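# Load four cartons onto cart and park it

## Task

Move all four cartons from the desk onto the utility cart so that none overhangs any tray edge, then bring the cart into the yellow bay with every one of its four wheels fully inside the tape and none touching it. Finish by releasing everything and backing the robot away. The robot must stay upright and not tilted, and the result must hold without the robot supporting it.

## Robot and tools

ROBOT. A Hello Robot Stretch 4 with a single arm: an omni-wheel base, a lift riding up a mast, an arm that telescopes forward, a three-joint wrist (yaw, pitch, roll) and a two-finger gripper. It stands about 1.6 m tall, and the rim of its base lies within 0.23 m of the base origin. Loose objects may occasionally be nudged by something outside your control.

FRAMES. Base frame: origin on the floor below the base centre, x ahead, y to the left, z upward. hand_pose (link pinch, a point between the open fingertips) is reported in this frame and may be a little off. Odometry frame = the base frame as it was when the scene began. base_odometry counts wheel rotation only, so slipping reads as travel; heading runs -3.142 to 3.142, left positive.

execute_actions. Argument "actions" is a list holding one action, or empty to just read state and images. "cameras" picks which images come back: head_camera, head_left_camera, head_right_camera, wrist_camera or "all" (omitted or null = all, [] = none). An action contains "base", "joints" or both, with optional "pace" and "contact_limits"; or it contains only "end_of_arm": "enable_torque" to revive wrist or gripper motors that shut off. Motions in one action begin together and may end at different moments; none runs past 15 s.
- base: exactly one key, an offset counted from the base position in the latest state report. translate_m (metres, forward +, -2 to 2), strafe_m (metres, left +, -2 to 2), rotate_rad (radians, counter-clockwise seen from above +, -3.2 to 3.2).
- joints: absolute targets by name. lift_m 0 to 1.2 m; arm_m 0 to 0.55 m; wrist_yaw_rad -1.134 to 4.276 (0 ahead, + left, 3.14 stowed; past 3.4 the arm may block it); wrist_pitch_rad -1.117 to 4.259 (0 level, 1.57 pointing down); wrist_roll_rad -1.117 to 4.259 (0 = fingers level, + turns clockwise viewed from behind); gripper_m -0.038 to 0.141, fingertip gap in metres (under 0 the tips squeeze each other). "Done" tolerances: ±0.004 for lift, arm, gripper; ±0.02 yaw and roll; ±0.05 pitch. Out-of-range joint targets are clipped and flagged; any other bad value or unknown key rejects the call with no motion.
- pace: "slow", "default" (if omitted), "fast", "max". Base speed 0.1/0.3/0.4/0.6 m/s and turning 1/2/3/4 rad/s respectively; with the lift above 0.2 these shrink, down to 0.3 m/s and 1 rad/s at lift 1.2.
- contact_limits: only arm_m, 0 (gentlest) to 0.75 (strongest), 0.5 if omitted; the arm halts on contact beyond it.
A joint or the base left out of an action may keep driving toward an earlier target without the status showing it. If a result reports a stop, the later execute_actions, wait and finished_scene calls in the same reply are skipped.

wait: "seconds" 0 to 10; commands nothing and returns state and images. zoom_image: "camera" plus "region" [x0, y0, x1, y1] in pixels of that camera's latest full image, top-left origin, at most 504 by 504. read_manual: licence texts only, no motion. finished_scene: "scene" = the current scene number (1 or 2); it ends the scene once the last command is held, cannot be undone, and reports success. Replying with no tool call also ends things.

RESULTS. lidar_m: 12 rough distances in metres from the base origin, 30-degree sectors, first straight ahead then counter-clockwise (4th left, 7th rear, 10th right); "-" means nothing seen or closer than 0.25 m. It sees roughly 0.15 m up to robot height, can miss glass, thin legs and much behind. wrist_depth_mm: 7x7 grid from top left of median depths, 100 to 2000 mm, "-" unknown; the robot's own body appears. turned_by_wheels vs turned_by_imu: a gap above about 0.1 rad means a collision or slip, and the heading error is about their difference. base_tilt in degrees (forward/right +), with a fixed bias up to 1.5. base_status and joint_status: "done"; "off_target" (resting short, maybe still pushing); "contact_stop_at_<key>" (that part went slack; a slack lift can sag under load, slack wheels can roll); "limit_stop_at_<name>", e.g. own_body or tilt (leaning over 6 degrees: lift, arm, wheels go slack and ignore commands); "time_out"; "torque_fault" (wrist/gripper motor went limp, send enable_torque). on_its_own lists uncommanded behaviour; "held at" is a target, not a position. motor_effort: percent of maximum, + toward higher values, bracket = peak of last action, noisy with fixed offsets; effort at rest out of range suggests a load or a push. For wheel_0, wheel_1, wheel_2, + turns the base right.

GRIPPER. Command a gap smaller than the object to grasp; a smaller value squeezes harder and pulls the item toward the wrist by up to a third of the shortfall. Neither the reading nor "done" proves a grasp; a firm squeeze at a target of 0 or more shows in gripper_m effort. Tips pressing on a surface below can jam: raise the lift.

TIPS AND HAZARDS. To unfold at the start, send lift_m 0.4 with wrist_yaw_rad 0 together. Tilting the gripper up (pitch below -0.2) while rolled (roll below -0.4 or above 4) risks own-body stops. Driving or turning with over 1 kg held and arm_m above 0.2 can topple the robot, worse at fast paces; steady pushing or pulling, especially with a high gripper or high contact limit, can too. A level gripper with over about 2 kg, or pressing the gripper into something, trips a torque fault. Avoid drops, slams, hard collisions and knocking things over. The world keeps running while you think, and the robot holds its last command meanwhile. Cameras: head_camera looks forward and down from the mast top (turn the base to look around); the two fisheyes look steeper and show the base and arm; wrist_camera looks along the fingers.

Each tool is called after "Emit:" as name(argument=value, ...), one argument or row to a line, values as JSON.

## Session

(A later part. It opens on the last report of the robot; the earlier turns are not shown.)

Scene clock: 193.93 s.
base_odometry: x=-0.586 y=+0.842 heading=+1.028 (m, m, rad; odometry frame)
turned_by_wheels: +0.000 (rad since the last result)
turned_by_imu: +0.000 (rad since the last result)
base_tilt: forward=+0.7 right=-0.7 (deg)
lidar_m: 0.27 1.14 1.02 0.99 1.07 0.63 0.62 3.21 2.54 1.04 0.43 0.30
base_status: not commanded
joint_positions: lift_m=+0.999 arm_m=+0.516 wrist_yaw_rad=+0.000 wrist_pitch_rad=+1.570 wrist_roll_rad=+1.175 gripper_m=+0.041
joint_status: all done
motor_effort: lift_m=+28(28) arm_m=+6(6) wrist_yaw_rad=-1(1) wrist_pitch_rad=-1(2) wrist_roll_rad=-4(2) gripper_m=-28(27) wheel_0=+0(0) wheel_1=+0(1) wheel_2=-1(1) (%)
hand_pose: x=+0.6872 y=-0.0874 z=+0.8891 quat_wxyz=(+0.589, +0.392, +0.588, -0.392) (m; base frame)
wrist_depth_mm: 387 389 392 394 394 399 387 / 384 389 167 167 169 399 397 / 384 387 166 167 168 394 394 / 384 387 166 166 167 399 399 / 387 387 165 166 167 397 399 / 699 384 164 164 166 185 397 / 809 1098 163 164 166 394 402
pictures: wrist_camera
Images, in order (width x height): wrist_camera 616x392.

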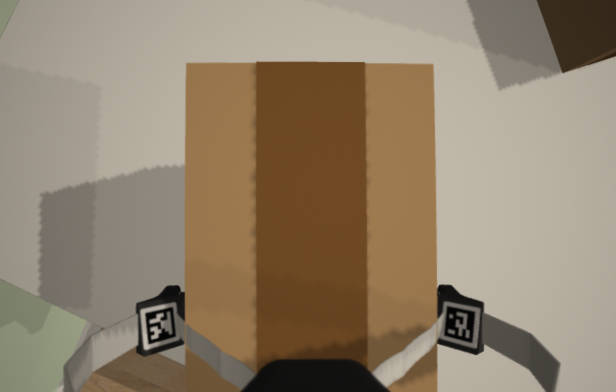

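Emit:
execute_actions(
  actions=[
    {"base":{"strafe_m":-0.23},"joints":{"lift_m":1.09,"arm_m":0.08,"wrist_roll_rad":1.57}},
  ],
  cameras=[],
)

Emit:
execute_actions(
  actions=[
    {"base":{"translate_m":-0.89},"pace":"fast"},
  ],
  cameras=["head_left_camera"],
)

Scene clock: 211.00 s.
base_odometry: x=-0.389 y=+0.723 heading=+1.028 (m, m, rad; odometry frame)
turned_by_wheels: +0.000 (rad since the last result)
turned_by_imu: +0.002 (rad since the last result)
base_tilt: forward=+0.6 right=-0.7 (deg)
lidar_m: 0.25 0.29 1.26 1.23 0.87 0.70 3.11 3.21 2.34 1.00 0.25 0.25
base_status: done
joint_positions: lift_m=+1.089 arm_m=+0.081 wrist_yaw_rad=+0.000 wrist_pitch_rad=+1.570 wrist_roll_rad=+1.570 gripper_m=+0.041
joint_status: all done
motor_effort: lift_m=+28(29) arm_m=-6(6) wrist_yaw_rad=+0(2) wrist_pitch_rad=-2(3) wrist_roll_rad=-1(8) gripper_m=-27(28) wheel_0=-1(7) wheel_1=+2(10) wheel_2=-1(2) (%)
hand_pose: x=+0.2521 y=-0.0874 z=+0.9791 quat_wxyz=(+0.500, +0.500, +0.500, -0.500) (m; base frame)
wrist_depth_mm: 399 484 488 1255 1255 1229 1255 / 357 488 167 167 169 1255 1255 / 357 407 166 167 168 1255 1229 / 384 477 165 166 167 1229 1255 / 477 477 166 166 167 1255 1205 / 477 473 164 164 166 183 1229 / 473 477 164 164 165 1229 1281
pictures: none
No camera images: the call's "cameras" was empty. Leave "cameras" out to get every camera's image.

Scene clock: 215.17 s.
base_odometry: x=-0.848 y=-0.039 heading=+1.028 (m, m, rad; odometry frame)
turned_by_wheels: +0.000 (rad since the last result)
turned_by_imu: +0.004 (rad since the last result)
base_tilt: forward=+0.7 right=-0.7 (deg)
lidar_m: 0.25 1.71 0.33 0.32 0.35 0.50 2.16 2.30 2.20 2.16 0.25 0.25
base_status: done
joint_positions: lift_m=+1.089 arm_m=+0.081 wrist_yaw_rad=+0.000 wrist_pitch_rad=+1.570 wrist_roll_rad=+1.570 gripper_m=+0.041
joint_status: not commanded
motor_effort: lift_m=+28(28) arm_m=-5(5) wrist_yaw_rad=+0(1) wrist_pitch_rad=-2(2) wrist_roll_rad=+0(2) gripper_m=-28(28) wheel_0=+0(5) wheel_1=+0(4) wheel_2=-1(10) (%)
hand_pose: x=+0.2521 y=-0.0874 z=+0.9791 quat_wxyz=(+0.500, +0.500, +0.500, -0.500) (m; base frame)
wrist_depth_mm: 1229 1205 1229 1229 1229 1255 1255 / 1205 1229 167 167 169 1229 1255 / 1229 1182 167 167 169 1229 1255 / 1182 1182 166 166 168 1255 1255 / 1182 1205 166 166 167 1229 1229 / 1182 1205 164 164 167 208 1255 / 1205 1205 163 163 165 1008 1281
pictures: head_left_camera
Images, in order (width x height): head_left_camera 420x672.

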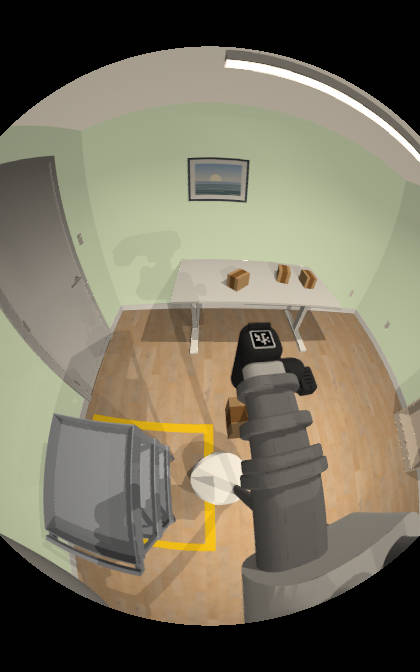

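Emit:
execute_actions(
  actions=[
    {"base":{"rotate_rad":1.571},"pace":"fast"},
  ],
  cameras=[],
)

Emit:
execute_actions(
  actions=[
    {"joints":{"arm_m":0.49},"pace":"fast"},
  ],
  cameras=["wrist_camera","head_right_camera"],
)

Scene clock: 223.23 s.
base_odometry: x=-0.848 y=-0.039 heading=+2.599 (m, m, rad; odometry frame)
turned_by_wheels: +1.571 (rad since the last result)
turned_by_imu: +1.536 (rad since the last result)
base_tilt: forward=+0.7 right=-0.7 (deg)
lidar_m: 0.25 0.34 0.48 2.13 2.26 2.24 2.16 1.65 1.22 1.16 0.28 0.25
base_status: done
joint_positions: lift_m=+1.089 arm_m=+0.081 wrist_yaw_rad=+0.000 wrist_pitch_rad=+1.569 wrist_roll_rad=+1.570 gripper_m=+0.041
joint_status: not commanded
motor_effort: lift_m=+27(28) arm_m=-5(6) wrist_yaw_rad=-1(1) wrist_pitch_rad=+0(0) wrist_roll_rad=-1(0) gripper_m=-28(29) wheel_0=+0(4) wheel_1=+0(5) wheel_2=+0(6) (%)
hand_pose: x=+0.2523 y=-0.0874 z=+0.9791 quat_wxyz=(+0.501, +0.500, +0.500, -0.499) (m; base frame)
wrist_depth_mm: 1229 1229 1281 1229 1229 1205 1281 / 1205 397 167 167 169 1255 1281 / 402 404 166 167 168 1281 1255 / 402 402 166 167 168 1255 1281 / 402 407 165 166 166 1255 1255 / 399 402 164 165 166 185 1255 / 397 399 163 164 165 1229 1229
pictures: none
No camera images: the call's "cameras" was empty. Leave "cameras" out to get every camera's image.

Scene clock: 225.17 s.
base_odometry: x=-0.848 y=-0.039 heading=+2.599 (m, m, rad; odometry frame)
turned_by_wheels: +0.000 (rad since the last result)
turned_by_imu: +0.001 (rad since the last result)
base_tilt: forward=+0.7 right=-0.7 (deg)
lidar_m: 0.33 0.35 0.47 2.14 2.29 2.23 2.18 1.64 1.20 1.15 1.24 0.36
base_status: not commanded
joint_positions: lift_m=+1.089 arm_m=+0.489 wrist_yaw_rad=+0.000 wrist_pitch_rad=+1.570 wrist_roll_rad=+1.570 gripper_m=+0.041
joint_status: all done
motor_effort: lift_m=+28(28) arm_m=+6(6) wrist_yaw_rad=+0(2) wrist_pitch_rad=-1(4) wrist_roll_rad=+1(1) gripper_m=-32(30) wheel_0=+0(0) wheel_1=+0(0) wheel_2=-1(0) (%)
hand_pose: x=+0.6603 y=-0.0874 z=+0.9791 quat_wxyz=(+0.501, +0.500, +0.500, -0.499) (m; base frame)
wrist_depth_mm: 960 1229 1205 1229 1255 1255 1255 / 946 1229 167 167 169 1229 418 / 976 402 167 167 168 415 418 / 976 404 166 166 168 413 415 / 991 399 165 166 167 413 415 / 991 340 165 165 166 184 413 / 904 357 163 164 166 410 389
pictures: head_right_camera, wrist_camera
Images, in order (width x height): head_right_camera 420x672, wrist_camera 616x392.

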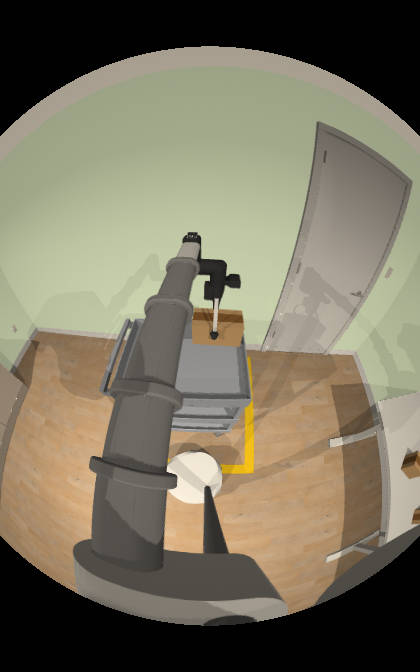

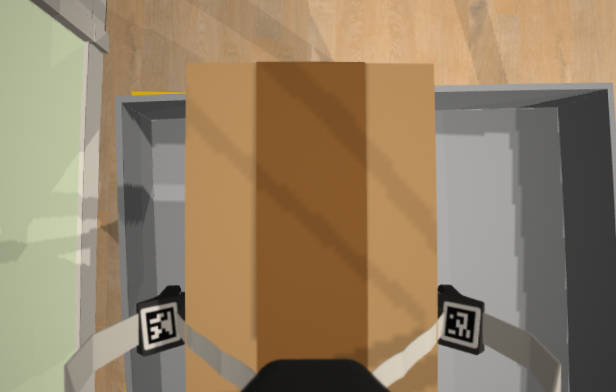

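Emit:
execute_actions(
  actions=[
    {"base":{"strafe_m":0.02},"joints":{"arm_m":0.522,"wrist_roll_rad":1.545,"lift_m":1.06}},
  ],
  cameras=["wrist_camera"],
)

Scene clock: 233.60 s.
base_odometry: x=-0.859 y=-0.056 heading=+2.599 (m, m, rad; odometry frame)
turned_by_wheels: +0.000 (rad since the last result)
turned_by_imu: +0.001 (rad since the last result)
base_tilt: forward=+0.7 right=-0.7 (deg)
lidar_m: 0.32 0.34 0.50 2.10 2.24 2.27 2.16 2.60 1.22 1.18 1.76 0.35
base_status: done
joint_positions: lift_m=+1.060 arm_m=+0.521 wrist_yaw_rad=+0.000 wrist_pitch_rad=+1.570 wrist_roll_rad=+1.545 gripper_m=+0.041
joint_status: all done
motor_effort: lift_m=+20(27) arm_m=+6(6) wrist_yaw_rad=-1(1) wrist_pitch_rad=-1(2) wrist_roll_rad=-1(6) gripper_m=-28(27) wheel_0=+0(6) wheel_1=-2(6) wheel_2=+0(0) (%)
hand_pose: x=+0.6922 y=-0.0874 z=+0.9497 quat_wxyz=(+0.507, +0.494, +0.506, -0.493) (m; base frame)
wrist_depth_mm: 931 1182 1182 1205 1205 1182 1229 / 917 1098 167 167 168 370 370 / 904 1118 167 167 168 384 387 / 931 1118 167 166 167 382 387 / 931 1118 165 165 167 382 382 / 931 300 164 165 166 185 382 / 866 340 163 164 165 379 384
pictures: wrist_camera
Images, in order (width x height): wrist_camera 616x392.

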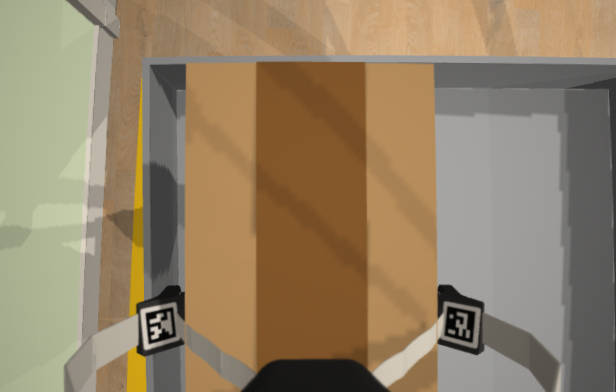

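Emit:
execute_actions(
  actions=[
    {"joints":{"lift_m":0.983}},
  ],
  cameras=[],
)

Emit:
execute_actions(
  actions=[
    {"joints":{"gripper_m":0.128},"pace":"fast"},
  ],
  cameras=[],
)

Emit:
execute_actions(
  actions=[
    {"joints":{"lift_m":1.08},"pace":"fast"},
  ],
  cameras=["wrist_camera"],
)

Scene clock: 241.80 s.
base_odometry: x=-0.859 y=-0.056 heading=+2.599 (m, m, rad; odometry frame)
turned_by_wheels: +0.000 (rad since the last result)
turned_by_imu: +0.001 (rad since the last result)
base_tilt: forward=+0.6 right=-0.7 (deg)
lidar_m: 0.33 0.36 0.49 2.09 2.24 2.24 2.16 2.60 1.21 1.17 1.76 0.35
base_status: not commanded
joint_positions: lift_m=+0.983 arm_m=+0.521 wrist_yaw_rad=+0.000 wrist_pitch_rad=+1.570 wrist_roll_rad=+1.545 gripper_m=+0.041
joint_status: all done
motor_effort: lift_m=+20(18) arm_m=+6(6) wrist_yaw_rad=+0(1) wrist_pitch_rad=-1(1) wrist_roll_rad=-1(1) gripper_m=-29(25) wheel_0=+0(0) wheel_1=-2(2) wheel_2=+0(0) (%)
hand_pose: x=+0.6922 y=-0.0874 z=+0.8727 quat_wxyz=(+0.507, +0.494, +0.506, -0.493) (m; base frame)
wrist_depth_mm: 917 243 262 264 266 266 265 / 904 271 167 167 169 307 306 / 931 272 167 167 168 306 307 / 917 270 166 166 167 304 307 / 946 267 166 166 167 303 304 / 960 225 164 164 166 185 306 / 878 243 163 164 165 301 306
pictures: none
No camera images: the call's "cameras" was empty. Leave "cameras" out to get every camera's image.

Scene clock: 243.60 s.
base_odometry: x=-0.859 y=-0.056 heading=+2.599 (m, m, rad; odometry frame)
turned_by_wheels: +0.000 (rad since the last result)
turned_by_imu: +0.001 (rad since the last result)
base_tilt: forward=+0.7 right=-0.7 (deg)
lidar_m: 0.32 0.36 0.47 2.11 2.25 2.24 2.15 2.58 1.24 1.17 1.75 0.35
base_status: not commanded
joint_positions: lift_m=+0.983 arm_m=+0.521 wrist_yaw_rad=+0.000 wrist_pitch_rad=+1.571 wrist_roll_rad=+1.545 gripper_m=+0.128
joint_status: all done
motor_effort: lift_m=+20(20) arm_m=+6(6) wrist_yaw_rad=+0(1) wrist_pitch_rad=-3(4) wrist_roll_rad=-2(1) gripper_m=+0(29) wheel_0=+0(0) wheel_1=-2(2) wheel_2=+0(1) (%)
hand_pose: x=+0.6920 y=-0.0874 z=+0.8727 quat_wxyz=(+0.506, +0.494, +0.506, -0.494) (m; base frame)
wrist_depth_mm: 904 257 259 263 263 264 263 / 904 291 300 186 187 309 310 / 904 291 186 186 187 309 310 / 904 289 185 185 187 307 309 / 931 287 185 184 186 306 307 / 946 229 184 183 186 227 307 / 960 242 183 147 185 304 309
pictures: none
No camera images: the call's "cameras" was empty. Leave "cameras" out to get every camera's image.

Scene clock: 244.77 s.
base_odometry: x=-0.859 y=-0.056 heading=+2.599 (m, m, rad; odometry frame)
turned_by_wheels: +0.000 (rad since the last result)
turned_by_imu: +0.000 (rad since the last result)
base_tilt: forward=+0.7 right=-0.8 (deg)
lidar_m: 0.33 0.36 0.50 2.11 2.26 2.25 2.17 2.58 1.24 1.18 1.76 0.37
base_status: not commanded
joint_positions: lift_m=+1.080 arm_m=+0.521 wrist_yaw_rad=+0.000 wrist_pitch_rad=+1.570 wrist_roll_rad=+1.545 gripper_m=+0.128
joint_status: all done
motor_effort: lift_m=+24(26) arm_m=+5(6) wrist_yaw_rad=+0(0) wrist_pitch_rad=-2(3) wrist_roll_rad=-2(2) gripper_m=+0(1) wheel_0=+0(0) wheel_1=-2(2) wheel_2=+0(0) (%)
hand_pose: x=+0.6921 y=-0.0874 z=+0.9694 quat_wxyz=(+0.506, +0.494, +0.506, -0.493) (m; base frame)
wrist_depth_mm: 917 1205 1229 1229 1255 1229 1229 / 904 1160 394 404 404 410 407 / 917 1160 397 282 402 407 413 / 904 1182 387 281 404 407 407 / 931 1205 384 281 404 402 410 / 946 1138 279 281 282 402 407 / 960 1138 397 144 402 402 407
pictures: wrist_camera
Images, in order (width x height): wrist_camera 616x392.

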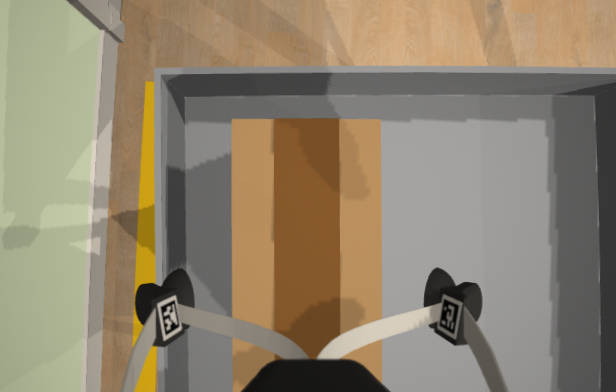

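Emit:
execute_actions(
  actions=[
    {"base":{"rotate_rad":-1.663},"joints":{"arm_m":0.2,"wrist_roll_rad":0.768,"gripper_m":0.141,"lift_m":1.09},"pace":"fast"},
  ],
  cameras=[],
)

Emit:
execute_actions(
  actions=[
    {"base":{"translate_m":0.78},"joints":{"arm_m":0.45,"lift_m":1.03},"pace":"fast"},
  ],
  cameras=["wrist_camera","head_right_camera"],
)

Scene clock: 265.33 s.
base_odometry: x=-0.859 y=-0.056 heading=+0.936 (m, m, rad; odometry frame)
turned_by_wheels: -1.663 (rad since the last result)
turned_by_imu: -1.623 (rad since the last result)
base_tilt: forward=+0.7 right=-0.7 (deg)
lidar_m: 1.17 1.24 0.37 0.34 0.35 0.44 2.14 2.22 2.55 2.16 2.52 1.26
base_status: done
joint_positions: lift_m=+1.090 arm_m=+0.201 wrist_yaw_rad=+0.000 wrist_pitch_rad=+1.570 wrist_roll_rad=+0.768 gripper_m=+0.141
joint_status: all done
motor_effort: lift_m=+22(26) arm_m=-6(7) wrist_yaw_rad=+0(1) wrist_pitch_rad=-2(3) wrist_roll_rad=-1(8) gripper_m=+1(1) wheel_0=+1(4) wheel_1=-1(6) wheel_2=+0(4) (%)
hand_pose: x=+0.3721 y=-0.0874 z=+0.9795 quat_wxyz=(+0.656, +0.265, +0.655, -0.265) (m; base frame)
wrist_depth_mm: 1205 1229 1229 1205 1255 1229 1205 / 1205 1205 1205 1255 1229 1255 1229 / 1182 1205 1205 1229 1229 1229 1255 / 1229 1205 1229 1229 1205 1255 1229 / 1205 1182 1205 1205 1229 1229 1255 / 1205 213 1205 1042 1008 211 1229 / 1205 1205 1229 144 991 1008 1229
pictures: none
No camera images: the call's "cameras" was empty. Leave "cameras" out to get every camera's image.

Scene clock: 269.17 s.
base_odometry: x=-0.396 y=+0.572 heading=+0.936 (m, m, rad; odometry frame)
turned_by_wheels: +0.000 (rad since the last result)
turned_by_imu: -0.001 (rad since the last result)
base_tilt: forward=+0.7 right=-0.7 (deg)
lidar_m: 0.38 0.42 0.58 1.30 0.78 0.64 1.22 3.01 2.27 2.21 0.62 0.44
base_status: done
joint_positions: lift_m=+1.030 arm_m=+0.449 wrist_yaw_rad=+0.000 wrist_pitch_rad=+1.570 wrist_roll_rad=+0.768 gripper_m=+0.141
joint_status: all done
motor_effort: lift_m=+16(20) arm_m=+6(7) wrist_yaw_rad=-1(1) wrist_pitch_rad=-1(2) wrist_roll_rad=-3(4) gripper_m=-1(2) wheel_0=+1(5) wheel_1=-1(5) wheel_2=+2(9) (%)
hand_pose: x=+0.6202 y=-0.0874 z=+0.9200 quat_wxyz=(+0.656, +0.265, +0.655, -0.265) (m; base frame)
wrist_depth_mm: 421 421 424 430 430 427 433 / 421 421 421 421 424 427 433 / 421 424 424 307 427 427 430 / 421 421 421 306 430 430 433 / 418 421 421 304 427 430 1182 / 413 214 306 306 424 211 1138 / 418 415 424 144 424 946 1182
pictures: head_right_camera, wrist_camera
Images, in order (width x height): head_right_camera 420x672, wrist_camera 616x392.

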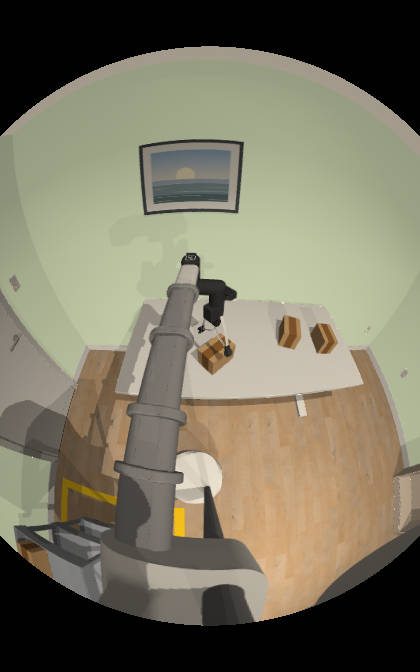

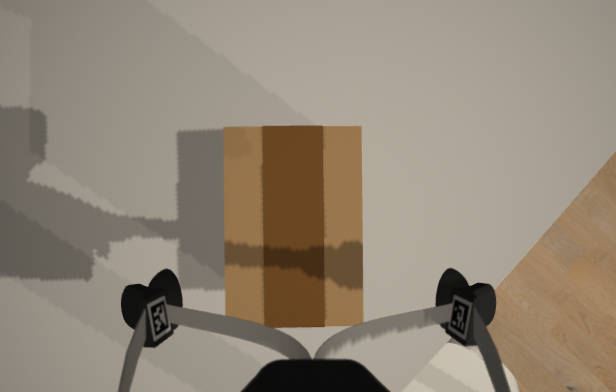

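Emit:
execute_actions(
  actions=[
    {"base":{"strafe_m":-0.014},"joints":{"arm_m":0.478,"lift_m":0.97},"pace":"fast"},
  ],
  cameras=["wrist_camera"],
)

Scene clock: 276.43 s.
base_odometry: x=-0.385 y=+0.564 heading=+0.936 (m, m, rad; odometry frame)
turned_by_wheels: +0.000 (rad since the last result)
turned_by_imu: +0.001 (rad since the last result)
base_tilt: forward=+0.7 right=-0.7 (deg)
lidar_m: 0.41 0.42 0.56 1.30 0.76 0.65 2.91 3.01 2.26 2.20 0.61 0.45
base_status: done
joint_positions: lift_m=+0.970 arm_m=+0.477 wrist_yaw_rad=+0.000 wrist_pitch_rad=+1.570 wrist_roll_rad=+0.768 gripper_m=+0.141
joint_status: all done
motor_effort: lift_m=+16(18) arm_m=+6(6) wrist_yaw_rad=-1(1) wrist_pitch_rad=-2(2) wrist_roll_rad=-2(1) gripper_m=+2(2) wheel_0=+1(9) wheel_1=-1(8) wheel_2=+1(3) (%)
hand_pose: x=+0.6482 y=-0.0874 z=+0.8600 quat_wxyz=(+0.656, +0.265, +0.655, -0.265) (m; base frame)
wrist_depth_mm: 359 362 362 364 370 370 373 / 359 359 364 362 366 368 370 / 359 362 364 364 370 366 368 / 359 362 362 245 366 368 368 / 359 359 364 243 364 368 368 / 355 213 245 244 246 210 1118 / 357 359 357 144 364 366 1098
pictures: wrist_camera
Images, in order (width x height): wrist_camera 616x392.

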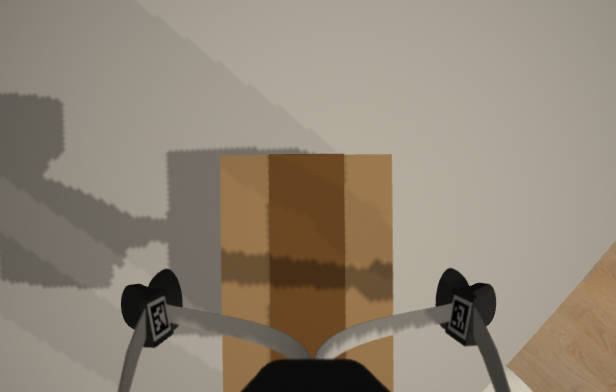

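Emit:
execute_actions(
  actions=[
    {"joints":{"lift_m":0.909},"pace":"fast"},
  ],
  cameras=[],
)

Emit:
execute_actions(
  actions=[
    {"joints":{"gripper_m":0.04},"pace":"fast"},
  ],
  cameras=[],
)

Emit:
execute_actions(
  actions=[
    {"joints":{"lift_m":0.96},"pace":"fast"},
  ],
  cameras=["wrist_camera"],
)

Scene clock: 281.57 s.
base_odometry: x=-0.385 y=+0.564 heading=+0.936 (m, m, rad; odometry frame)
turned_by_wheels: +0.000 (rad since the last result)
turned_by_imu: +0.001 (rad since the last result)
base_tilt: forward=+0.6 right=-0.7 (deg)
lidar_m: 0.40 0.40 0.56 1.31 0.78 0.67 2.94 3.01 2.25 2.22 0.62 0.43
base_status: not commanded
joint_positions: lift_m=+0.909 arm_m=+0.477 wrist_yaw_rad=+0.000 wrist_pitch_rad=+1.570 wrist_roll_rad=+0.768 gripper_m=+0.141
joint_status: all done
motor_effort: lift_m=+15(15) arm_m=+6(5) wrist_yaw_rad=+0(1) wrist_pitch_rad=-2(2) wrist_roll_rad=-2(2) gripper_m=-3(2) wheel_0=+1(1) wheel_1=-1(1) wheel_2=+1(1) (%)
hand_pose: x=+0.6481 y=-0.0874 z=+0.7991 quat_wxyz=(+0.656, +0.265, +0.655, -0.265) (m; base frame)
wrist_depth_mm: 301 301 303 306 306 307 309 / 300 300 303 303 306 307 306 / 300 300 301 185 303 306 307 / 298 301 183 184 186 306 307 / 297 300 183 184 185 309 306 / 298 212 183 183 185 211 307 / 301 300 182 146 185 304 304
pictures: none
No camera images: the call's "cameras" was empty. Leave "cameras" out to get every camera's image.

Scene clock: 283.57 s.
base_odometry: x=-0.385 y=+0.564 heading=+0.936 (m, m, rad; odometry frame)
turned_by_wheels: +0.000 (rad since the last result)
turned_by_imu: +0.001 (rad since the last result)
base_tilt: forward=+0.6 right=-0.7 (deg)
lidar_m: 0.40 0.42 0.56 1.30 0.82 0.65 2.95 3.04 2.26 2.20 0.61 0.43
base_status: not commanded
joint_positions: lift_m=+0.909 arm_m=+0.477 wrist_yaw_rad=+0.000 wrist_pitch_rad=+1.570 wrist_roll_rad=+0.768 gripper_m=+0.041
joint_status: all done
motor_effort: lift_m=+16(16) arm_m=+6(6) wrist_yaw_rad=-1(0) wrist_pitch_rad=-2(2) wrist_roll_rad=-1(2) gripper_m=-28(22) wheel_0=+1(1) wheel_1=-1(1) wheel_2=+1(1) (%)
hand_pose: x=+0.6481 y=-0.0874 z=+0.7991 quat_wxyz=(+0.656, +0.265, +0.655, -0.265) (m; base frame)
wrist_depth_mm: 298 300 301 304 303 306 307 / 298 300 301 301 304 304 306 / 298 300 166 166 167 306 304 / 300 298 166 165 167 306 306 / 297 300 165 165 165 304 306 / 297 298 165 164 165 185 304 / 296 298 163 163 164 304 306
pictures: none
No camera images: the call's "cameras" was empty. Leave "cameras" out to get every camera's image.

Scene clock: 284.50 s.
base_odometry: x=-0.385 y=+0.564 heading=+0.936 (m, m, rad; odometry frame)
turned_by_wheels: +0.000 (rad since the last result)
turned_by_imu: +0.000 (rad since the last result)
base_tilt: forward=+0.7 right=-0.7 (deg)
lidar_m: 0.40 0.41 0.57 1.32 0.78 0.64 2.94 3.01 2.25 2.22 0.59 0.44
base_status: not commanded
joint_positions: lift_m=+0.960 arm_m=+0.477 wrist_yaw_rad=+0.000 wrist_pitch_rad=+1.570 wrist_roll_rad=+0.768 gripper_m=+0.041
joint_status: all done
motor_effort: lift_m=+25(28) arm_m=+6(6) wrist_yaw_rad=+0(0) wrist_pitch_rad=-2(3) wrist_roll_rad=-1(3) gripper_m=-27(25) wheel_0=+1(1) wheel_1=+0(0) wheel_2=+1(1) (%)
hand_pose: x=+0.6481 y=-0.0874 z=+0.8493 quat_wxyz=(+0.656, +0.265, +0.655, -0.265) (m; base frame)
wrist_depth_mm: 349 349 351 353 355 357 357 / 349 353 351 353 357 357 359 / 347 349 166 166 167 357 362 / 345 349 165 165 166 355 359 / 347 347 164 164 165 357 359 / 345 347 163 164 164 185 359 / 349 347 163 163 164 355 1098
pictures: wrist_camera
Images, in order (width x height): wrist_camera 616x392.

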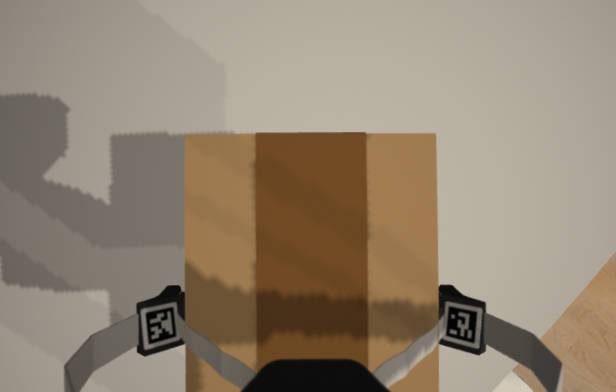

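Emit:
execute_actions(
  actions=[
    {"base":{"translate_m":-1.033},"joints":{"lift_m":1.09,"arm_m":0.08,"wrist_roll_rad":1.545},"pace":"fast"},
  ],
  cameras=[],
)

Emit:
execute_actions(
  actions=[
    {"base":{"rotate_rad":1.663},"pace":"fast"},
  ],
  cameras=["head_right_camera"],
)

Scene clock: 297.87 s.
base_odometry: x=-0.997 y=-0.268 heading=+0.936 (m, m, rad; odometry frame)
turned_by_wheels: +0.000 (rad since the last result)
turned_by_imu: +0.005 (rad since the last result)
base_tilt: forward=+0.7 right=-0.6 (deg)
lidar_m: 1.41 0.55 0.36 0.32 0.31 1.77 1.86 1.96 2.58 2.15 2.52 0.25
base_status: done
joint_positions: lift_m=+1.090 arm_m=+0.081 wrist_yaw_rad=+0.000 wrist_pitch_rad=+1.570 wrist_roll_rad=+1.545 gripper_m=+0.041
joint_status: all done
motor_effort: lift_m=+24(25) arm_m=-5(7) wrist_yaw_rad=+0(1) wrist_pitch_rad=-2(0) wrist_roll_rad=+2(5) gripper_m=-28(28) wheel_0=+1(6) wheel_1=+1(7) wheel_2=-2(10) (%)
hand_pose: x=+0.2520 y=-0.0874 z=+0.9794 quat_wxyz=(+0.507, +0.494, +0.506, -0.493) (m; base frame)
wrist_depth_mm: 1229 1205 1229 1255 1229 1229 1255 / 1205 1205 1229 1255 1229 1281 1281 / 1229 1229 166 166 167 1205 1255 / 1205 1205 165 165 166 1229 1281 / 1182 1205 165 164 166 1025 488 / 1182 1205 164 164 166 184 1205 / 1160 1182 163 163 164 1205 1229
pictures: none
No camera images: the call's "cameras" was empty. Leave "cameras" out to get every camera's image.

Scene clock: 300.40 s.
base_odometry: x=-0.998 y=-0.268 heading=+2.599 (m, m, rad; odometry frame)
turned_by_wheels: +1.663 (rad since the last result)
turned_by_imu: +1.625 (rad since the last result)
base_tilt: forward=+0.7 right=-0.7 (deg)
lidar_m: 0.25 0.34 1.90 1.85 1.99 2.53 2.18 2.58 1.48 1.42 0.50 0.25
base_status: done
joint_positions: lift_m=+1.090 arm_m=+0.081 wrist_yaw_rad=+0.000 wrist_pitch_rad=+1.570 wrist_roll_rad=+1.545 gripper_m=+0.041
joint_status: not commanded
motor_effort: lift_m=+24(24) arm_m=-5(6) wrist_yaw_rad=+0(0) wrist_pitch_rad=-2(2) wrist_roll_rad=+0(2) gripper_m=-24(27) wheel_0=+0(4) wheel_1=-1(5) wheel_2=+0(6) (%)
hand_pose: x=+0.2521 y=-0.0874 z=+0.9794 quat_wxyz=(+0.507, +0.494, +0.506, -0.493) (m; base frame)
wrist_depth_mm: 407 410 691 1229 1229 1255 1229 / 404 407 691 1255 1255 1255 1281 / 407 410 166 166 167 1255 1281 / 407 404 165 166 166 1255 1281 / 404 404 164 164 166 1025 488 / 402 404 163 164 165 185 1229 / 402 402 163 163 164 1229 1229
pictures: head_right_camera
Images, in order (width x height): head_right_camera 420x672.

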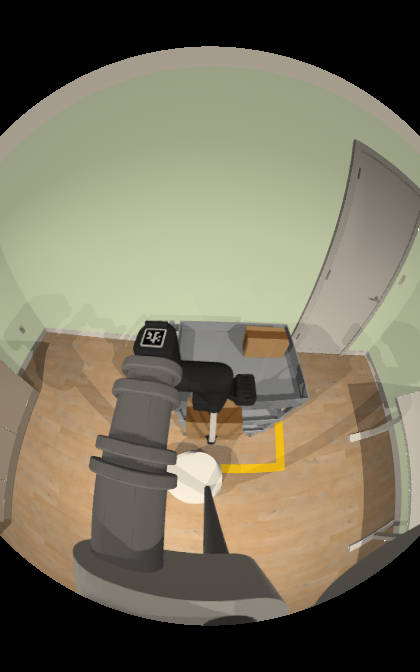

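Emit:
execute_actions(
  actions=[
    {"joints":{"arm_m":0.513},"pace":"fast"},
  ],
  cameras=["wrist_camera","head_right_camera"],
)

Scene clock: 304.63 s.
base_odometry: x=-0.998 y=-0.268 heading=+2.599 (m, m, rad; odometry frame)
turned_by_wheels: +0.000 (rad since the last result)
turned_by_imu: +0.001 (rad since the last result)
base_tilt: forward=+0.6 right=-0.7 (deg)
lidar_m: 0.30 0.34 1.89 1.86 1.97 2.54 2.16 2.59 1.49 1.43 0.51 0.34
base_status: not commanded
joint_positions: lift_m=+1.090 arm_m=+0.512 wrist_yaw_rad=+0.000 wrist_pitch_rad=+1.570 wrist_roll_rad=+1.545 gripper_m=+0.041
joint_status: all done
motor_effort: lift_m=+24(24) arm_m=+6(6) wrist_yaw_rad=-1(0) wrist_pitch_rad=+0(0) wrist_roll_rad=+2(0) gripper_m=-28(25) wheel_0=+0(0) wheel_1=-2(1) wheel_2=+0(0) (%)
hand_pose: x=+0.6833 y=-0.0874 z=+0.9794 quat_wxyz=(+0.507, +0.494, +0.506, -0.493) (m; base frame)
wrist_depth_mm: 917 1205 413 291 418 415 418 / 931 1205 410 329 415 418 418 / 904 1229 166 166 167 418 421 / 931 1205 165 165 166 415 418 / 946 1229 165 164 166 415 415 / 976 1182 164 164 165 185 413 / 891 1138 163 163 164 410 413
pictures: head_right_camera, wrist_camera
Images, in order (width x height): head_right_camera 420x672, wrist_camera 616x392.

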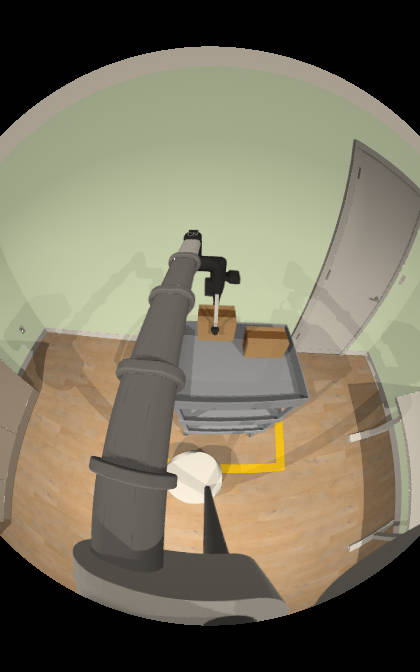

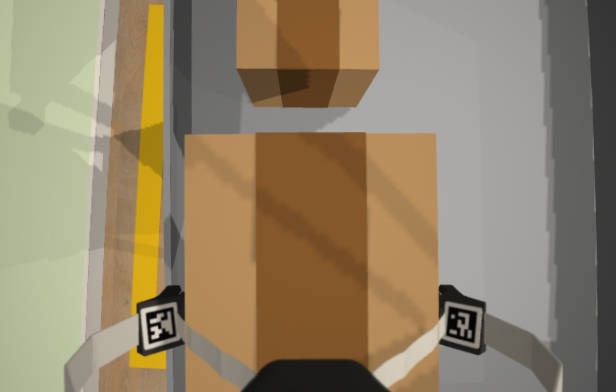

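Emit:
execute_actions(
  actions=[
    {"joints":{"lift_m":0.983,"arm_m":0.506}},
  ],
  cameras=[],
)

Emit:
execute_actions(
  actions=[
    {"joints":{"gripper_m":0.128},"pace":"fast"},
  ],
  cameras=[],
)

Emit:
execute_actions(
  actions=[
    {"joints":{"lift_m":1.08},"pace":"fast"},
  ],
  cameras=["wrist_camera"],
)

Scene clock: 312.67 s.
base_odometry: x=-0.998 y=-0.268 heading=+2.599 (m, m, rad; odometry frame)
turned_by_wheels: +0.000 (rad since the last result)
turned_by_imu: +0.001 (rad since the last result)
base_tilt: forward=+0.7 right=-0.7 (deg)
lidar_m: 0.30 0.33 1.89 1.86 2.01 2.54 2.15 2.58 1.47 1.42 0.51 0.33
base_status: not commanded
joint_positions: lift_m=+0.983 arm_m=+0.507 wrist_yaw_rad=+0.000 wrist_pitch_rad=+1.570 wrist_roll_rad=+1.545 gripper_m=+0.041
joint_status: all done
motor_effort: lift_m=+17(24) arm_m=-6(6) wrist_yaw_rad=+0(1) wrist_pitch_rad=-2(0) wrist_roll_rad=+0(0) gripper_m=-27(27) wheel_0=+0(0) wheel_1=-2(1) wheel_2=+0(0) (%)
hand_pose: x=+0.6782 y=-0.0874 z=+0.8730 quat_wxyz=(+0.507, +0.494, +0.506, -0.493) (m; base frame)
wrist_depth_mm: 931 293 239 222 307 310 312 / 917 291 301 306 307 310 309 / 931 271 167 166 167 307 310 / 931 268 165 165 166 306 310 / 946 291 164 165 166 304 307 / 960 231 164 163 165 185 306 / 904 243 163 164 164 304 306
pictures: none
No camera images: the call's "cameras" was empty. Leave "cameras" out to get every camera's image.

Scene clock: 314.47 s.
base_odometry: x=-0.998 y=-0.268 heading=+2.599 (m, m, rad; odometry frame)
turned_by_wheels: +0.000 (rad since the last result)
turned_by_imu: +0.000 (rad since the last result)
base_tilt: forward=+0.6 right=-0.7 (deg)
lidar_m: 0.33 0.34 1.93 1.86 1.98 2.51 2.15 2.60 1.50 1.43 0.49 0.33
base_status: not commanded
joint_positions: lift_m=+0.983 arm_m=+0.507 wrist_yaw_rad=+0.000 wrist_pitch_rad=+1.570 wrist_roll_rad=+1.545 gripper_m=+0.128
joint_status: all done
motor_effort: lift_m=+16(16) arm_m=-6(6) wrist_yaw_rad=+0(1) wrist_pitch_rad=-1(1) wrist_roll_rad=+1(1) gripper_m=+1(26) wheel_0=+0(0) wheel_1=-1(2) wheel_2=+0(0) (%)
hand_pose: x=+0.6782 y=-0.0874 z=+0.8730 quat_wxyz=(+0.507, +0.494, +0.506, -0.493) (m; base frame)
wrist_depth_mm: 917 291 237 223 256 310 314 / 931 290 304 306 309 309 310 / 931 290 304 304 307 309 310 / 931 290 185 186 186 307 310 / 946 287 185 184 187 306 309 / 976 229 184 183 186 306 307 / 976 243 183 146 186 304 307
pictures: none
No camera images: the call's "cameras" was empty. Leave "cameras" out to get every camera's image.

Scene clock: 315.63 s.
base_odometry: x=-0.998 y=-0.268 heading=+2.599 (m, m, rad; odometry frame)
turned_by_wheels: +0.000 (rad since the last result)
turned_by_imu: +0.000 (rad since the last result)
base_tilt: forward=+0.7 right=-0.7 (deg)
lidar_m: 0.30 0.33 1.93 1.87 2.00 2.55 2.15 2.60 1.49 1.43 0.50 0.35
base_status: not commanded
joint_positions: lift_m=+1.080 arm_m=+0.507 wrist_yaw_rad=+0.000 wrist_pitch_rad=+1.570 wrist_roll_rad=+1.545 gripper_m=+0.128
joint_status: all done
motor_effort: lift_m=+24(25) arm_m=-5(6) wrist_yaw_rad=+0(0) wrist_pitch_rad=-1(1) wrist_roll_rad=+2(2) gripper_m=+2(3) wheel_0=+0(0) wheel_1=-1(2) wheel_2=+0(0) (%)
hand_pose: x=+0.6782 y=-0.0874 z=+0.9694 quat_wxyz=(+0.507, +0.494, +0.506, -0.493) (m; base frame)
wrist_depth_mm: 931 1160 394 285 404 413 410 / 917 1182 399 330 404 410 410 / 946 1229 402 402 404 407 410 / 946 1205 392 281 399 407 407 / 946 1182 384 279 404 404 407 / 960 1182 279 278 281 404 407 / 991 1182 387 144 402 402 402
pictures: wrist_camera
Images, in order (width x height): wrist_camera 616x392.

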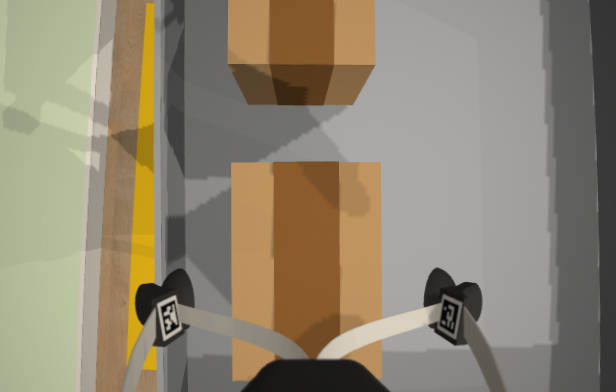

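Emit:
execute_actions(
  actions=[
    {"base":{"rotate_rad":-1.916},"joints":{"arm_m":0.2,"wrist_roll_rad":-0.3,"gripper_m":0.141,"lift_m":1.09},"pace":"fast"},
  ],
  cameras=["head_camera"],
)

Scene clock: 337.13 s.
base_odometry: x=-0.997 y=-0.268 heading=+0.683 (m, m, rad; odometry frame)
turned_by_wheels: -1.916 (rad since the last result)
turned_by_imu: -1.870 (rad since the last result)
base_tilt: forward=+0.8 right=-0.7 (deg)
lidar_m: 1.44 1.41 0.41 0.33 0.32 1.48 1.86 1.88 2.15 2.17 2.13 1.69
base_status: done
joint_positions: lift_m=+1.090 arm_m=+0.201 wrist_yaw_rad=+0.000 wrist_pitch_rad=+1.570 wrist_roll_rad=-0.299 gripper_m=+0.141
joint_status: all done
motor_effort: lift_m=+24(25) arm_m=-6(6) wrist_yaw_rad=+0(1) wrist_pitch_rad=-2(1) wrist_roll_rad=-1(7) gripper_m=+2(1) wheel_0=+0(5) wheel_1=+0(5) wheel_2=+0(7) (%)
hand_pose: x=+0.3721 y=-0.0874 z=+0.9794 quat_wxyz=(+0.699, -0.106, +0.699, +0.105) (m; base frame)
wrist_depth_mm: 1255 1255 1229 1205 1229 1229 1229 / 1205 1229 1229 1229 1229 1229 1229 / 1255 1255 1255 1229 1229 1182 1205 / 1060 1229 1229 1205 1229 1229 1229 / 1060 1205 1182 1229 1229 1229 1255 / 1060 215 991 1060 1255 211 1255 / 1025 1060 1008 144 1229 1205 1205
pictures: head_camera
Images, in order (width x height): head_camera 420x560.

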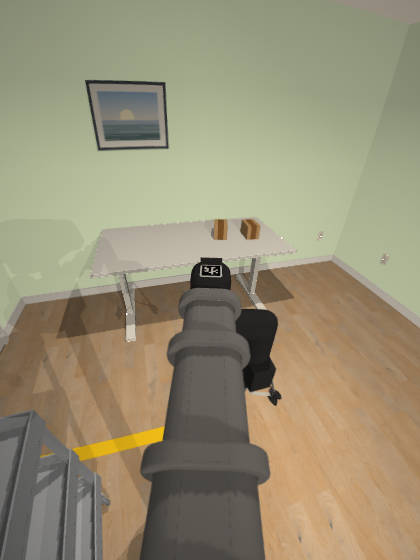

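Emit:
zoom_image(
  camera="head_camera",
  region=[170, 190, 310, 270],
)

Region (170, 190, 310, 270) of head_camera's 420x560 image, scaled by 3.600, with more detail than that image has; it fills the top 288 rows of this view, and the rest is white.

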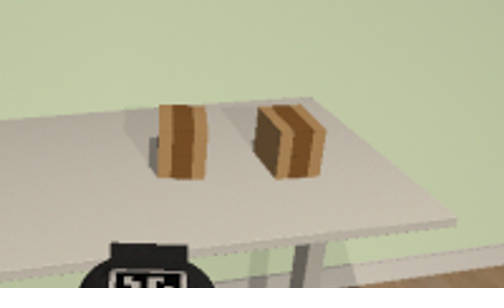

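Emit:
execute_actions(
  actions=[
    {"base":{"translate_m":1.29},"joints":{"arm_m":0.45,"lift_m":1.03,"wrist_roll_rad":0.0},"pace":"fast"},
  ],
  cameras=["wrist_camera","head_right_camera"],
)

Scene clock: 348.47 s.
base_odometry: x=+0.003 y=+0.547 heading=+0.684 (m, m, rad; odometry frame)
turned_by_wheels: +0.000 (rad since the last result)
turned_by_imu: -0.001 (rad since the last result)
base_tilt: forward=+0.7 right=-0.8 (deg)
lidar_m: 0.25 0.25 0.25 0.43 1.66 1.01 1.36 3.13 2.14 1.96 0.49 0.26
base_status: done
joint_positions: lift_m=+1.030 arm_m=+0.449 wrist_yaw_rad=+0.000 wrist_pitch_rad=+1.570 wrist_roll_rad=+0.000 gripper_m=+0.141
joint_status: all done
motor_effort: lift_m=+16(19) arm_m=+6(6) wrist_yaw_rad=-1(1) wrist_pitch_rad=-1(3) wrist_roll_rad=+1(6) gripper_m=+1(1) wheel_0=+1(5) wheel_1=+0(5) wheel_2=+1(10) (%)
hand_pose: x=+0.6202 y=-0.0874 z=+0.9200 quat_wxyz=(+0.707, +0.000, +0.707, +0.000) (m; base frame)
wrist_depth_mm: 427 424 427 427 421 427 427 / 424 424 421 427 424 424 424 / 418 424 424 306 424 368 306 / 421 421 306 304 424 397 307 / 424 421 306 304 427 427 307 / 421 214 304 306 427 211 427 / 424 421 421 144 427 421 427
pictures: head_right_camera, wrist_camera
Images, in order (width x height): head_right_camera 420x672, wrist_camera 616x392.

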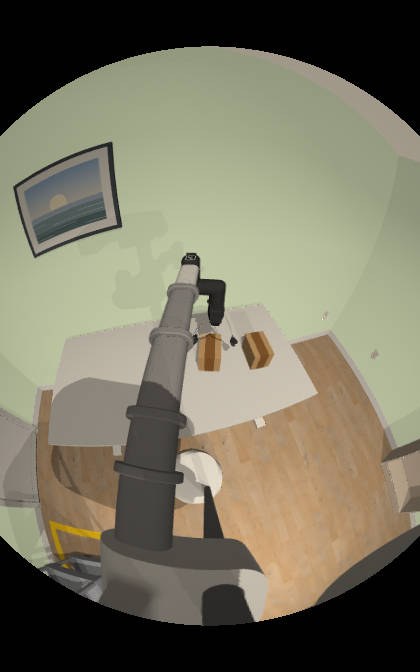

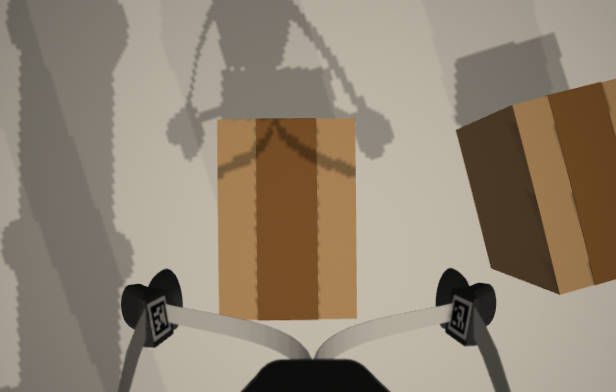

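Emit:
execute_actions(
  actions=[
    {"base":{"strafe_m":0.015},"joints":{"arm_m":0.486,"lift_m":0.97,"wrist_roll_rad":-0.008},"pace":"fast"},
  ],
  cameras=["wrist_camera"],
)

Scene clock: 357.90 s.
base_odometry: x=-0.007 y=+0.558 heading=+0.684 (m, m, rad; odometry frame)
turned_by_wheels: +0.000 (rad since the last result)
turned_by_imu: +0.001 (rad since the last result)
base_tilt: forward=+0.6 right=-0.8 (deg)
lidar_m: 0.25 0.25 0.25 0.42 1.63 1.02 1.37 3.13 2.13 1.98 0.47 0.26
base_status: done
joint_positions: lift_m=+0.970 arm_m=+0.485 wrist_yaw_rad=+0.000 wrist_pitch_rad=+1.570 wrist_roll_rad=-0.008 gripper_m=+0.141
joint_status: all done
motor_effort: lift_m=+16(15) arm_m=+6(7) wrist_yaw_rad=-1(1) wrist_pitch_rad=-1(2) wrist_roll_rad=-2(2) gripper_m=+4(1) wheel_0=+1(6) wheel_1=+0(7) wheel_2=+0(0) (%)
hand_pose: x=+0.6562 y=-0.0874 z=+0.8600 quat_wxyz=(+0.707, -0.003, +0.707, +0.003) (m; base frame)
wrist_depth_mm: 359 362 364 364 366 366 366 / 362 364 366 366 364 366 366 / 364 364 364 364 366 366 368 / 359 364 364 244 362 368 293 / 362 362 364 244 364 364 310 / 362 215 245 245 245 211 330 / 362 364 362 144 366 364 364
pictures: wrist_camera
Images, in order (width x height): wrist_camera 616x392.

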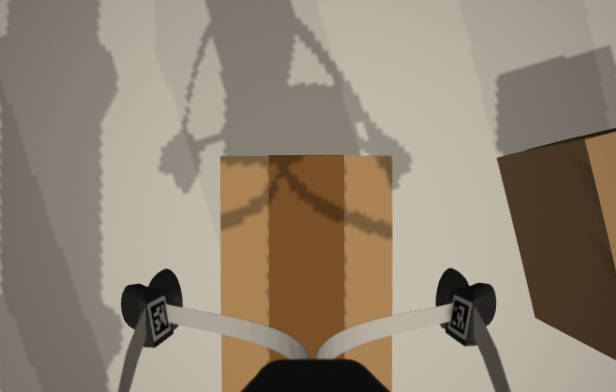

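Emit:
execute_actions(
  actions=[
    {"joints":{"lift_m":0.909},"pace":"fast"},
  ],
  cameras=[],
)

Emit:
execute_actions(
  actions=[
    {"joints":{"gripper_m":0.04},"pace":"fast"},
  ],
  cameras=[],
)

Emit:
execute_actions(
  actions=[
    {"joints":{"lift_m":0.96},"pace":"fast"},
  ],
  cameras=["wrist_camera"],
)

Scene clock: 363.20 s.
base_odometry: x=-0.007 y=+0.558 heading=+0.684 (m, m, rad; odometry frame)
turned_by_wheels: +0.000 (rad since the last result)
turned_by_imu: +0.001 (rad since the last result)
base_tilt: forward=+0.6 right=-0.7 (deg)
lidar_m: 0.25 0.25 0.25 0.42 1.64 1.03 1.38 3.13 2.15 1.98 0.46 0.25
base_status: not commanded
joint_positions: lift_m=+0.909 arm_m=+0.485 wrist_yaw_rad=+0.000 wrist_pitch_rad=+1.571 wrist_roll_rad=-0.008 gripper_m=+0.141
joint_status: all done
motor_effort: lift_m=+15(18) arm_m=+6(6) wrist_yaw_rad=+0(0) wrist_pitch_rad=-3(3) wrist_roll_rad=-3(2) gripper_m=+2(1) wheel_0=+1(1) wheel_1=+0(0) wheel_2=+0(0) (%)
hand_pose: x=+0.6560 y=-0.0874 z=+0.7991 quat_wxyz=(+0.707, -0.003, +0.707, +0.003) (m; base frame)
wrist_depth_mm: 301 304 300 303 306 303 304 / 303 303 303 303 303 304 303 / 301 301 301 303 303 301 303 / 303 301 183 184 185 303 293 / 300 300 183 184 184 304 304 / 301 213 183 184 184 211 303 / 301 303 183 146 184 304 304
pictures: none
No camera images: the call's "cameras" was empty. Leave "cameras" out to get every camera's image.

Scene clock: 365.20 s.
base_odometry: x=-0.007 y=+0.558 heading=+0.684 (m, m, rad; odometry frame)
turned_by_wheels: +0.000 (rad since the last result)
turned_by_imu: +0.001 (rad since the last result)
base_tilt: forward=+0.7 right=-0.7 (deg)
lidar_m: 0.25 0.25 0.25 0.40 1.63 1.03 1.36 3.13 2.15 2.00 0.48 0.25
base_status: not commanded
joint_positions: lift_m=+0.909 arm_m=+0.485 wrist_yaw_rad=+0.000 wrist_pitch_rad=+1.570 wrist_roll_rad=-0.008 gripper_m=+0.041
joint_status: all done
motor_effort: lift_m=+18(18) arm_m=+6(6) wrist_yaw_rad=+0(1) wrist_pitch_rad=-2(4) wrist_roll_rad=-1(1) gripper_m=-28(31) wheel_0=+1(1) wheel_1=+0(0) wheel_2=+0(0) (%)
hand_pose: x=+0.6561 y=-0.0874 z=+0.7989 quat_wxyz=(+0.707, -0.003, +0.707, +0.003) (m; base frame)
wrist_depth_mm: 298 300 301 300 301 300 301 / 301 300 300 301 303 301 301 / 300 300 166 166 166 303 300 / 300 300 165 165 165 303 294 / 300 300 166 165 166 300 304 / 298 298 165 165 165 207 301 / 300 298 164 164 165 301 303
pictures: none
No camera images: the call's "cameras" was empty. Leave "cameras" out to get every camera's image.

Scene clock: 366.13 s.
base_odometry: x=-0.007 y=+0.558 heading=+0.684 (m, m, rad; odometry frame)
turned_by_wheels: +0.000 (rad since the last result)
turned_by_imu: +0.000 (rad since the last result)
base_tilt: forward=+0.7 right=-0.7 (deg)
lidar_m: 0.25 0.25 0.25 0.42 1.62 1.02 1.35 3.13 2.12 2.01 0.47 0.26
base_status: not commanded
joint_positions: lift_m=+0.959 arm_m=+0.485 wrist_yaw_rad=+0.000 wrist_pitch_rad=+1.570 wrist_roll_rad=-0.008 gripper_m=+0.041
joint_status: all done
motor_effort: lift_m=+26(30) arm_m=+6(6) wrist_yaw_rad=+0(1) wrist_pitch_rad=-2(2) wrist_roll_rad=-1(2) gripper_m=-26(27) wheel_0=+1(1) wheel_1=+0(1) wheel_2=+0(0) (%)
hand_pose: x=+0.6561 y=-0.0874 z=+0.8492 quat_wxyz=(+0.707, -0.003, +0.707, +0.003) (m; base frame)
wrist_depth_mm: 349 347 351 351 353 353 351 / 347 351 349 351 351 349 355 / 347 349 165 165 166 353 355 / 351 349 165 165 165 351 293 / 351 347 165 165 166 355 312 / 351 349 165 165 166 206 338 / 349 351 164 164 165 353 351
pictures: wrist_camera
Images, in order (width x height): wrist_camera 616x392.

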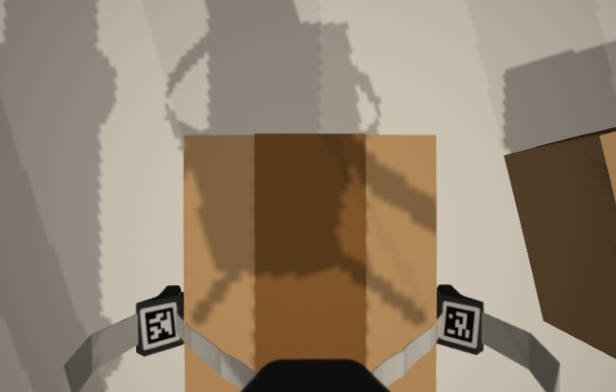

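Emit:
execute_actions(
  actions=[
    {"base":{"translate_m":-1.27},"joints":{"lift_m":1.09,"arm_m":0.08,"wrist_roll_rad":1.545},"pace":"fast"},
  ],
  cameras=[],
)

Emit:
execute_actions(
  actions=[
    {"base":{"rotate_rad":1.915},"pace":"fast"},
  ],
  cameras=[],
)

Emit:
execute_actions(
  actions=[
    {"joints":{"arm_m":0.294},"pace":"fast"},
  ],
  cameras=["wrist_camera","head_right_camera"],
)

Scene clock: 385.03 s.
base_odometry: x=-0.991 y=-0.244 heading=+0.684 (m, m, rad; odometry frame)
turned_by_wheels: +0.000 (rad since the last result)
turned_by_imu: +0.006 (rad since the last result)
base_tilt: forward=+0.7 right=-0.7 (deg)
lidar_m: 1.41 1.40 0.40 0.32 0.31 1.47 1.92 1.88 2.17 2.16 2.16 0.25
base_status: done
joint_positions: lift_m=+1.089 arm_m=+0.081 wrist_yaw_rad=+0.000 wrist_pitch_rad=+1.570 wrist_roll_rad=+1.545 gripper_m=+0.041
joint_status: all done
motor_effort: lift_m=+26(29) arm_m=-5(6) wrist_yaw_rad=+0(3) wrist_pitch_rad=-1(3) wrist_roll_rad=+1(6) gripper_m=-30(28) wheel_0=+0(6) wheel_1=+1(6) wheel_2=-1(11) (%)
hand_pose: x=+0.2522 y=-0.0874 z=+0.9792 quat_wxyz=(+0.507, +0.494, +0.506, -0.493) (m; base frame)
wrist_depth_mm: 1229 1229 1182 1255 1229 1255 1255 / 1205 1205 1229 1255 1255 1229 1229 / 1205 1229 166 165 166 1255 1255 / 1229 1205 165 165 166 1255 1255 / 1205 1229 165 165 165 1025 480 / 1182 1229 165 164 165 207 1229 / 1182 1205 164 165 165 1060 1255
pictures: none
No camera images: the call's "cameras" was empty. Leave "cameras" out to get every camera's image.

Scene clock: 387.77 s.
base_odometry: x=-0.991 y=-0.244 heading=+2.598 (m, m, rad; odometry frame)
turned_by_wheels: +1.915 (rad since the last result)
turned_by_imu: +1.871 (rad since the last result)
base_tilt: forward=+0.7 right=-0.7 (deg)
lidar_m: 0.25 0.32 1.91 1.88 1.97 2.56 2.16 2.57 1.46 1.42 0.49 0.25
base_status: done
joint_positions: lift_m=+1.090 arm_m=+0.081 wrist_yaw_rad=+0.000 wrist_pitch_rad=+1.570 wrist_roll_rad=+1.545 gripper_m=+0.041
joint_status: not commanded
motor_effort: lift_m=+26(26) arm_m=-5(5) wrist_yaw_rad=-1(0) wrist_pitch_rad=-1(1) wrist_roll_rad=+1(1) gripper_m=-28(29) wheel_0=-1(4) wheel_1=-2(6) wheel_2=-1(4) (%)
hand_pose: x=+0.2522 y=-0.0874 z=+0.9793 quat_wxyz=(+0.507, +0.494, +0.506, -0.493) (m; base frame)
wrist_depth_mm: 404 410 661 1255 1255 1229 1255 / 404 413 661 1229 1205 1229 1255 / 404 407 166 165 166 1255 1255 / 399 407 165 165 166 1255 1255 / 404 407 165 165 165 1042 484 / 404 402 165 165 166 207 1255 / 399 402 164 163 165 1229 1255
pictures: none
No camera images: the call's "cameras" was empty. Leave "cameras" out to get every camera's image.

Scene clock: 389.23 s.
base_odometry: x=-0.991 y=-0.244 heading=+2.598 (m, m, rad; odometry frame)
turned_by_wheels: +0.000 (rad since the last result)
turned_by_imu: +0.000 (rad since the last result)
base_tilt: forward=+0.7 right=-0.7 (deg)
lidar_m: 0.31 0.31 1.90 1.89 2.00 2.56 2.17 2.59 1.45 1.37 0.46 0.34
base_status: not commanded
joint_positions: lift_m=+1.090 arm_m=+0.293 wrist_yaw_rad=+0.000 wrist_pitch_rad=+1.570 wrist_roll_rad=+1.545 gripper_m=+0.041
joint_status: all done
motor_effort: lift_m=+26(26) arm_m=+6(7) wrist_yaw_rad=-1(1) wrist_pitch_rad=+0(2) wrist_roll_rad=+0(1) gripper_m=-26(26) wheel_0=-1(1) wheel_1=-2(2) wheel_2=-1(1) (%)
hand_pose: x=+0.4643 y=-0.0874 z=+0.9793 quat_wxyz=(+0.507, +0.494, +0.506, -0.493) (m; base frame)
wrist_depth_mm: 286 342 413 415 418 1255 1255 / 286 342 413 410 413 1229 1255 / 399 402 165 166 167 1255 1255 / 285 402 165 165 166 1008 1281 / 285 336 165 165 165 1025 1255 / 283 285 165 164 166 207 1229 / 279 287 164 164 165 1229 1229
pictures: head_right_camera, wrist_camera
Images, in order (width x height): head_right_camera 420x672, wrist_camera 616x392.

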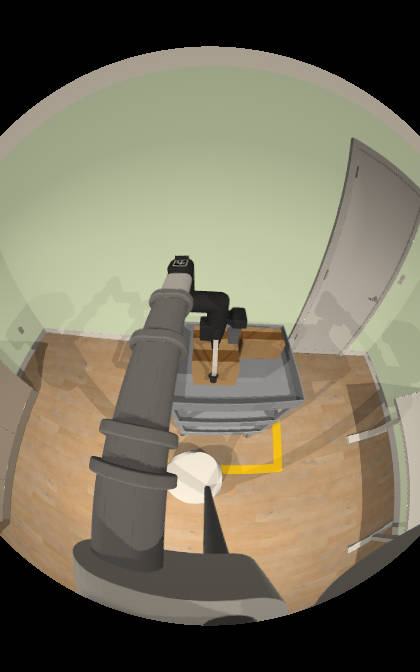

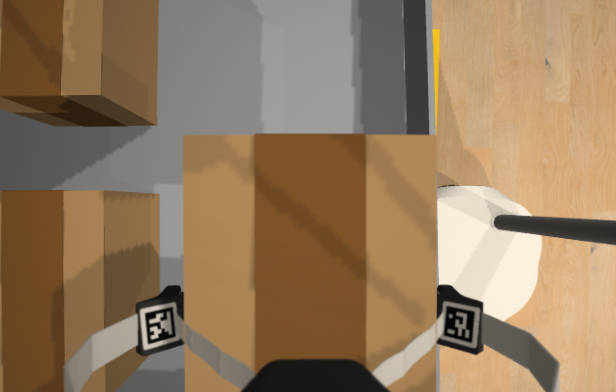

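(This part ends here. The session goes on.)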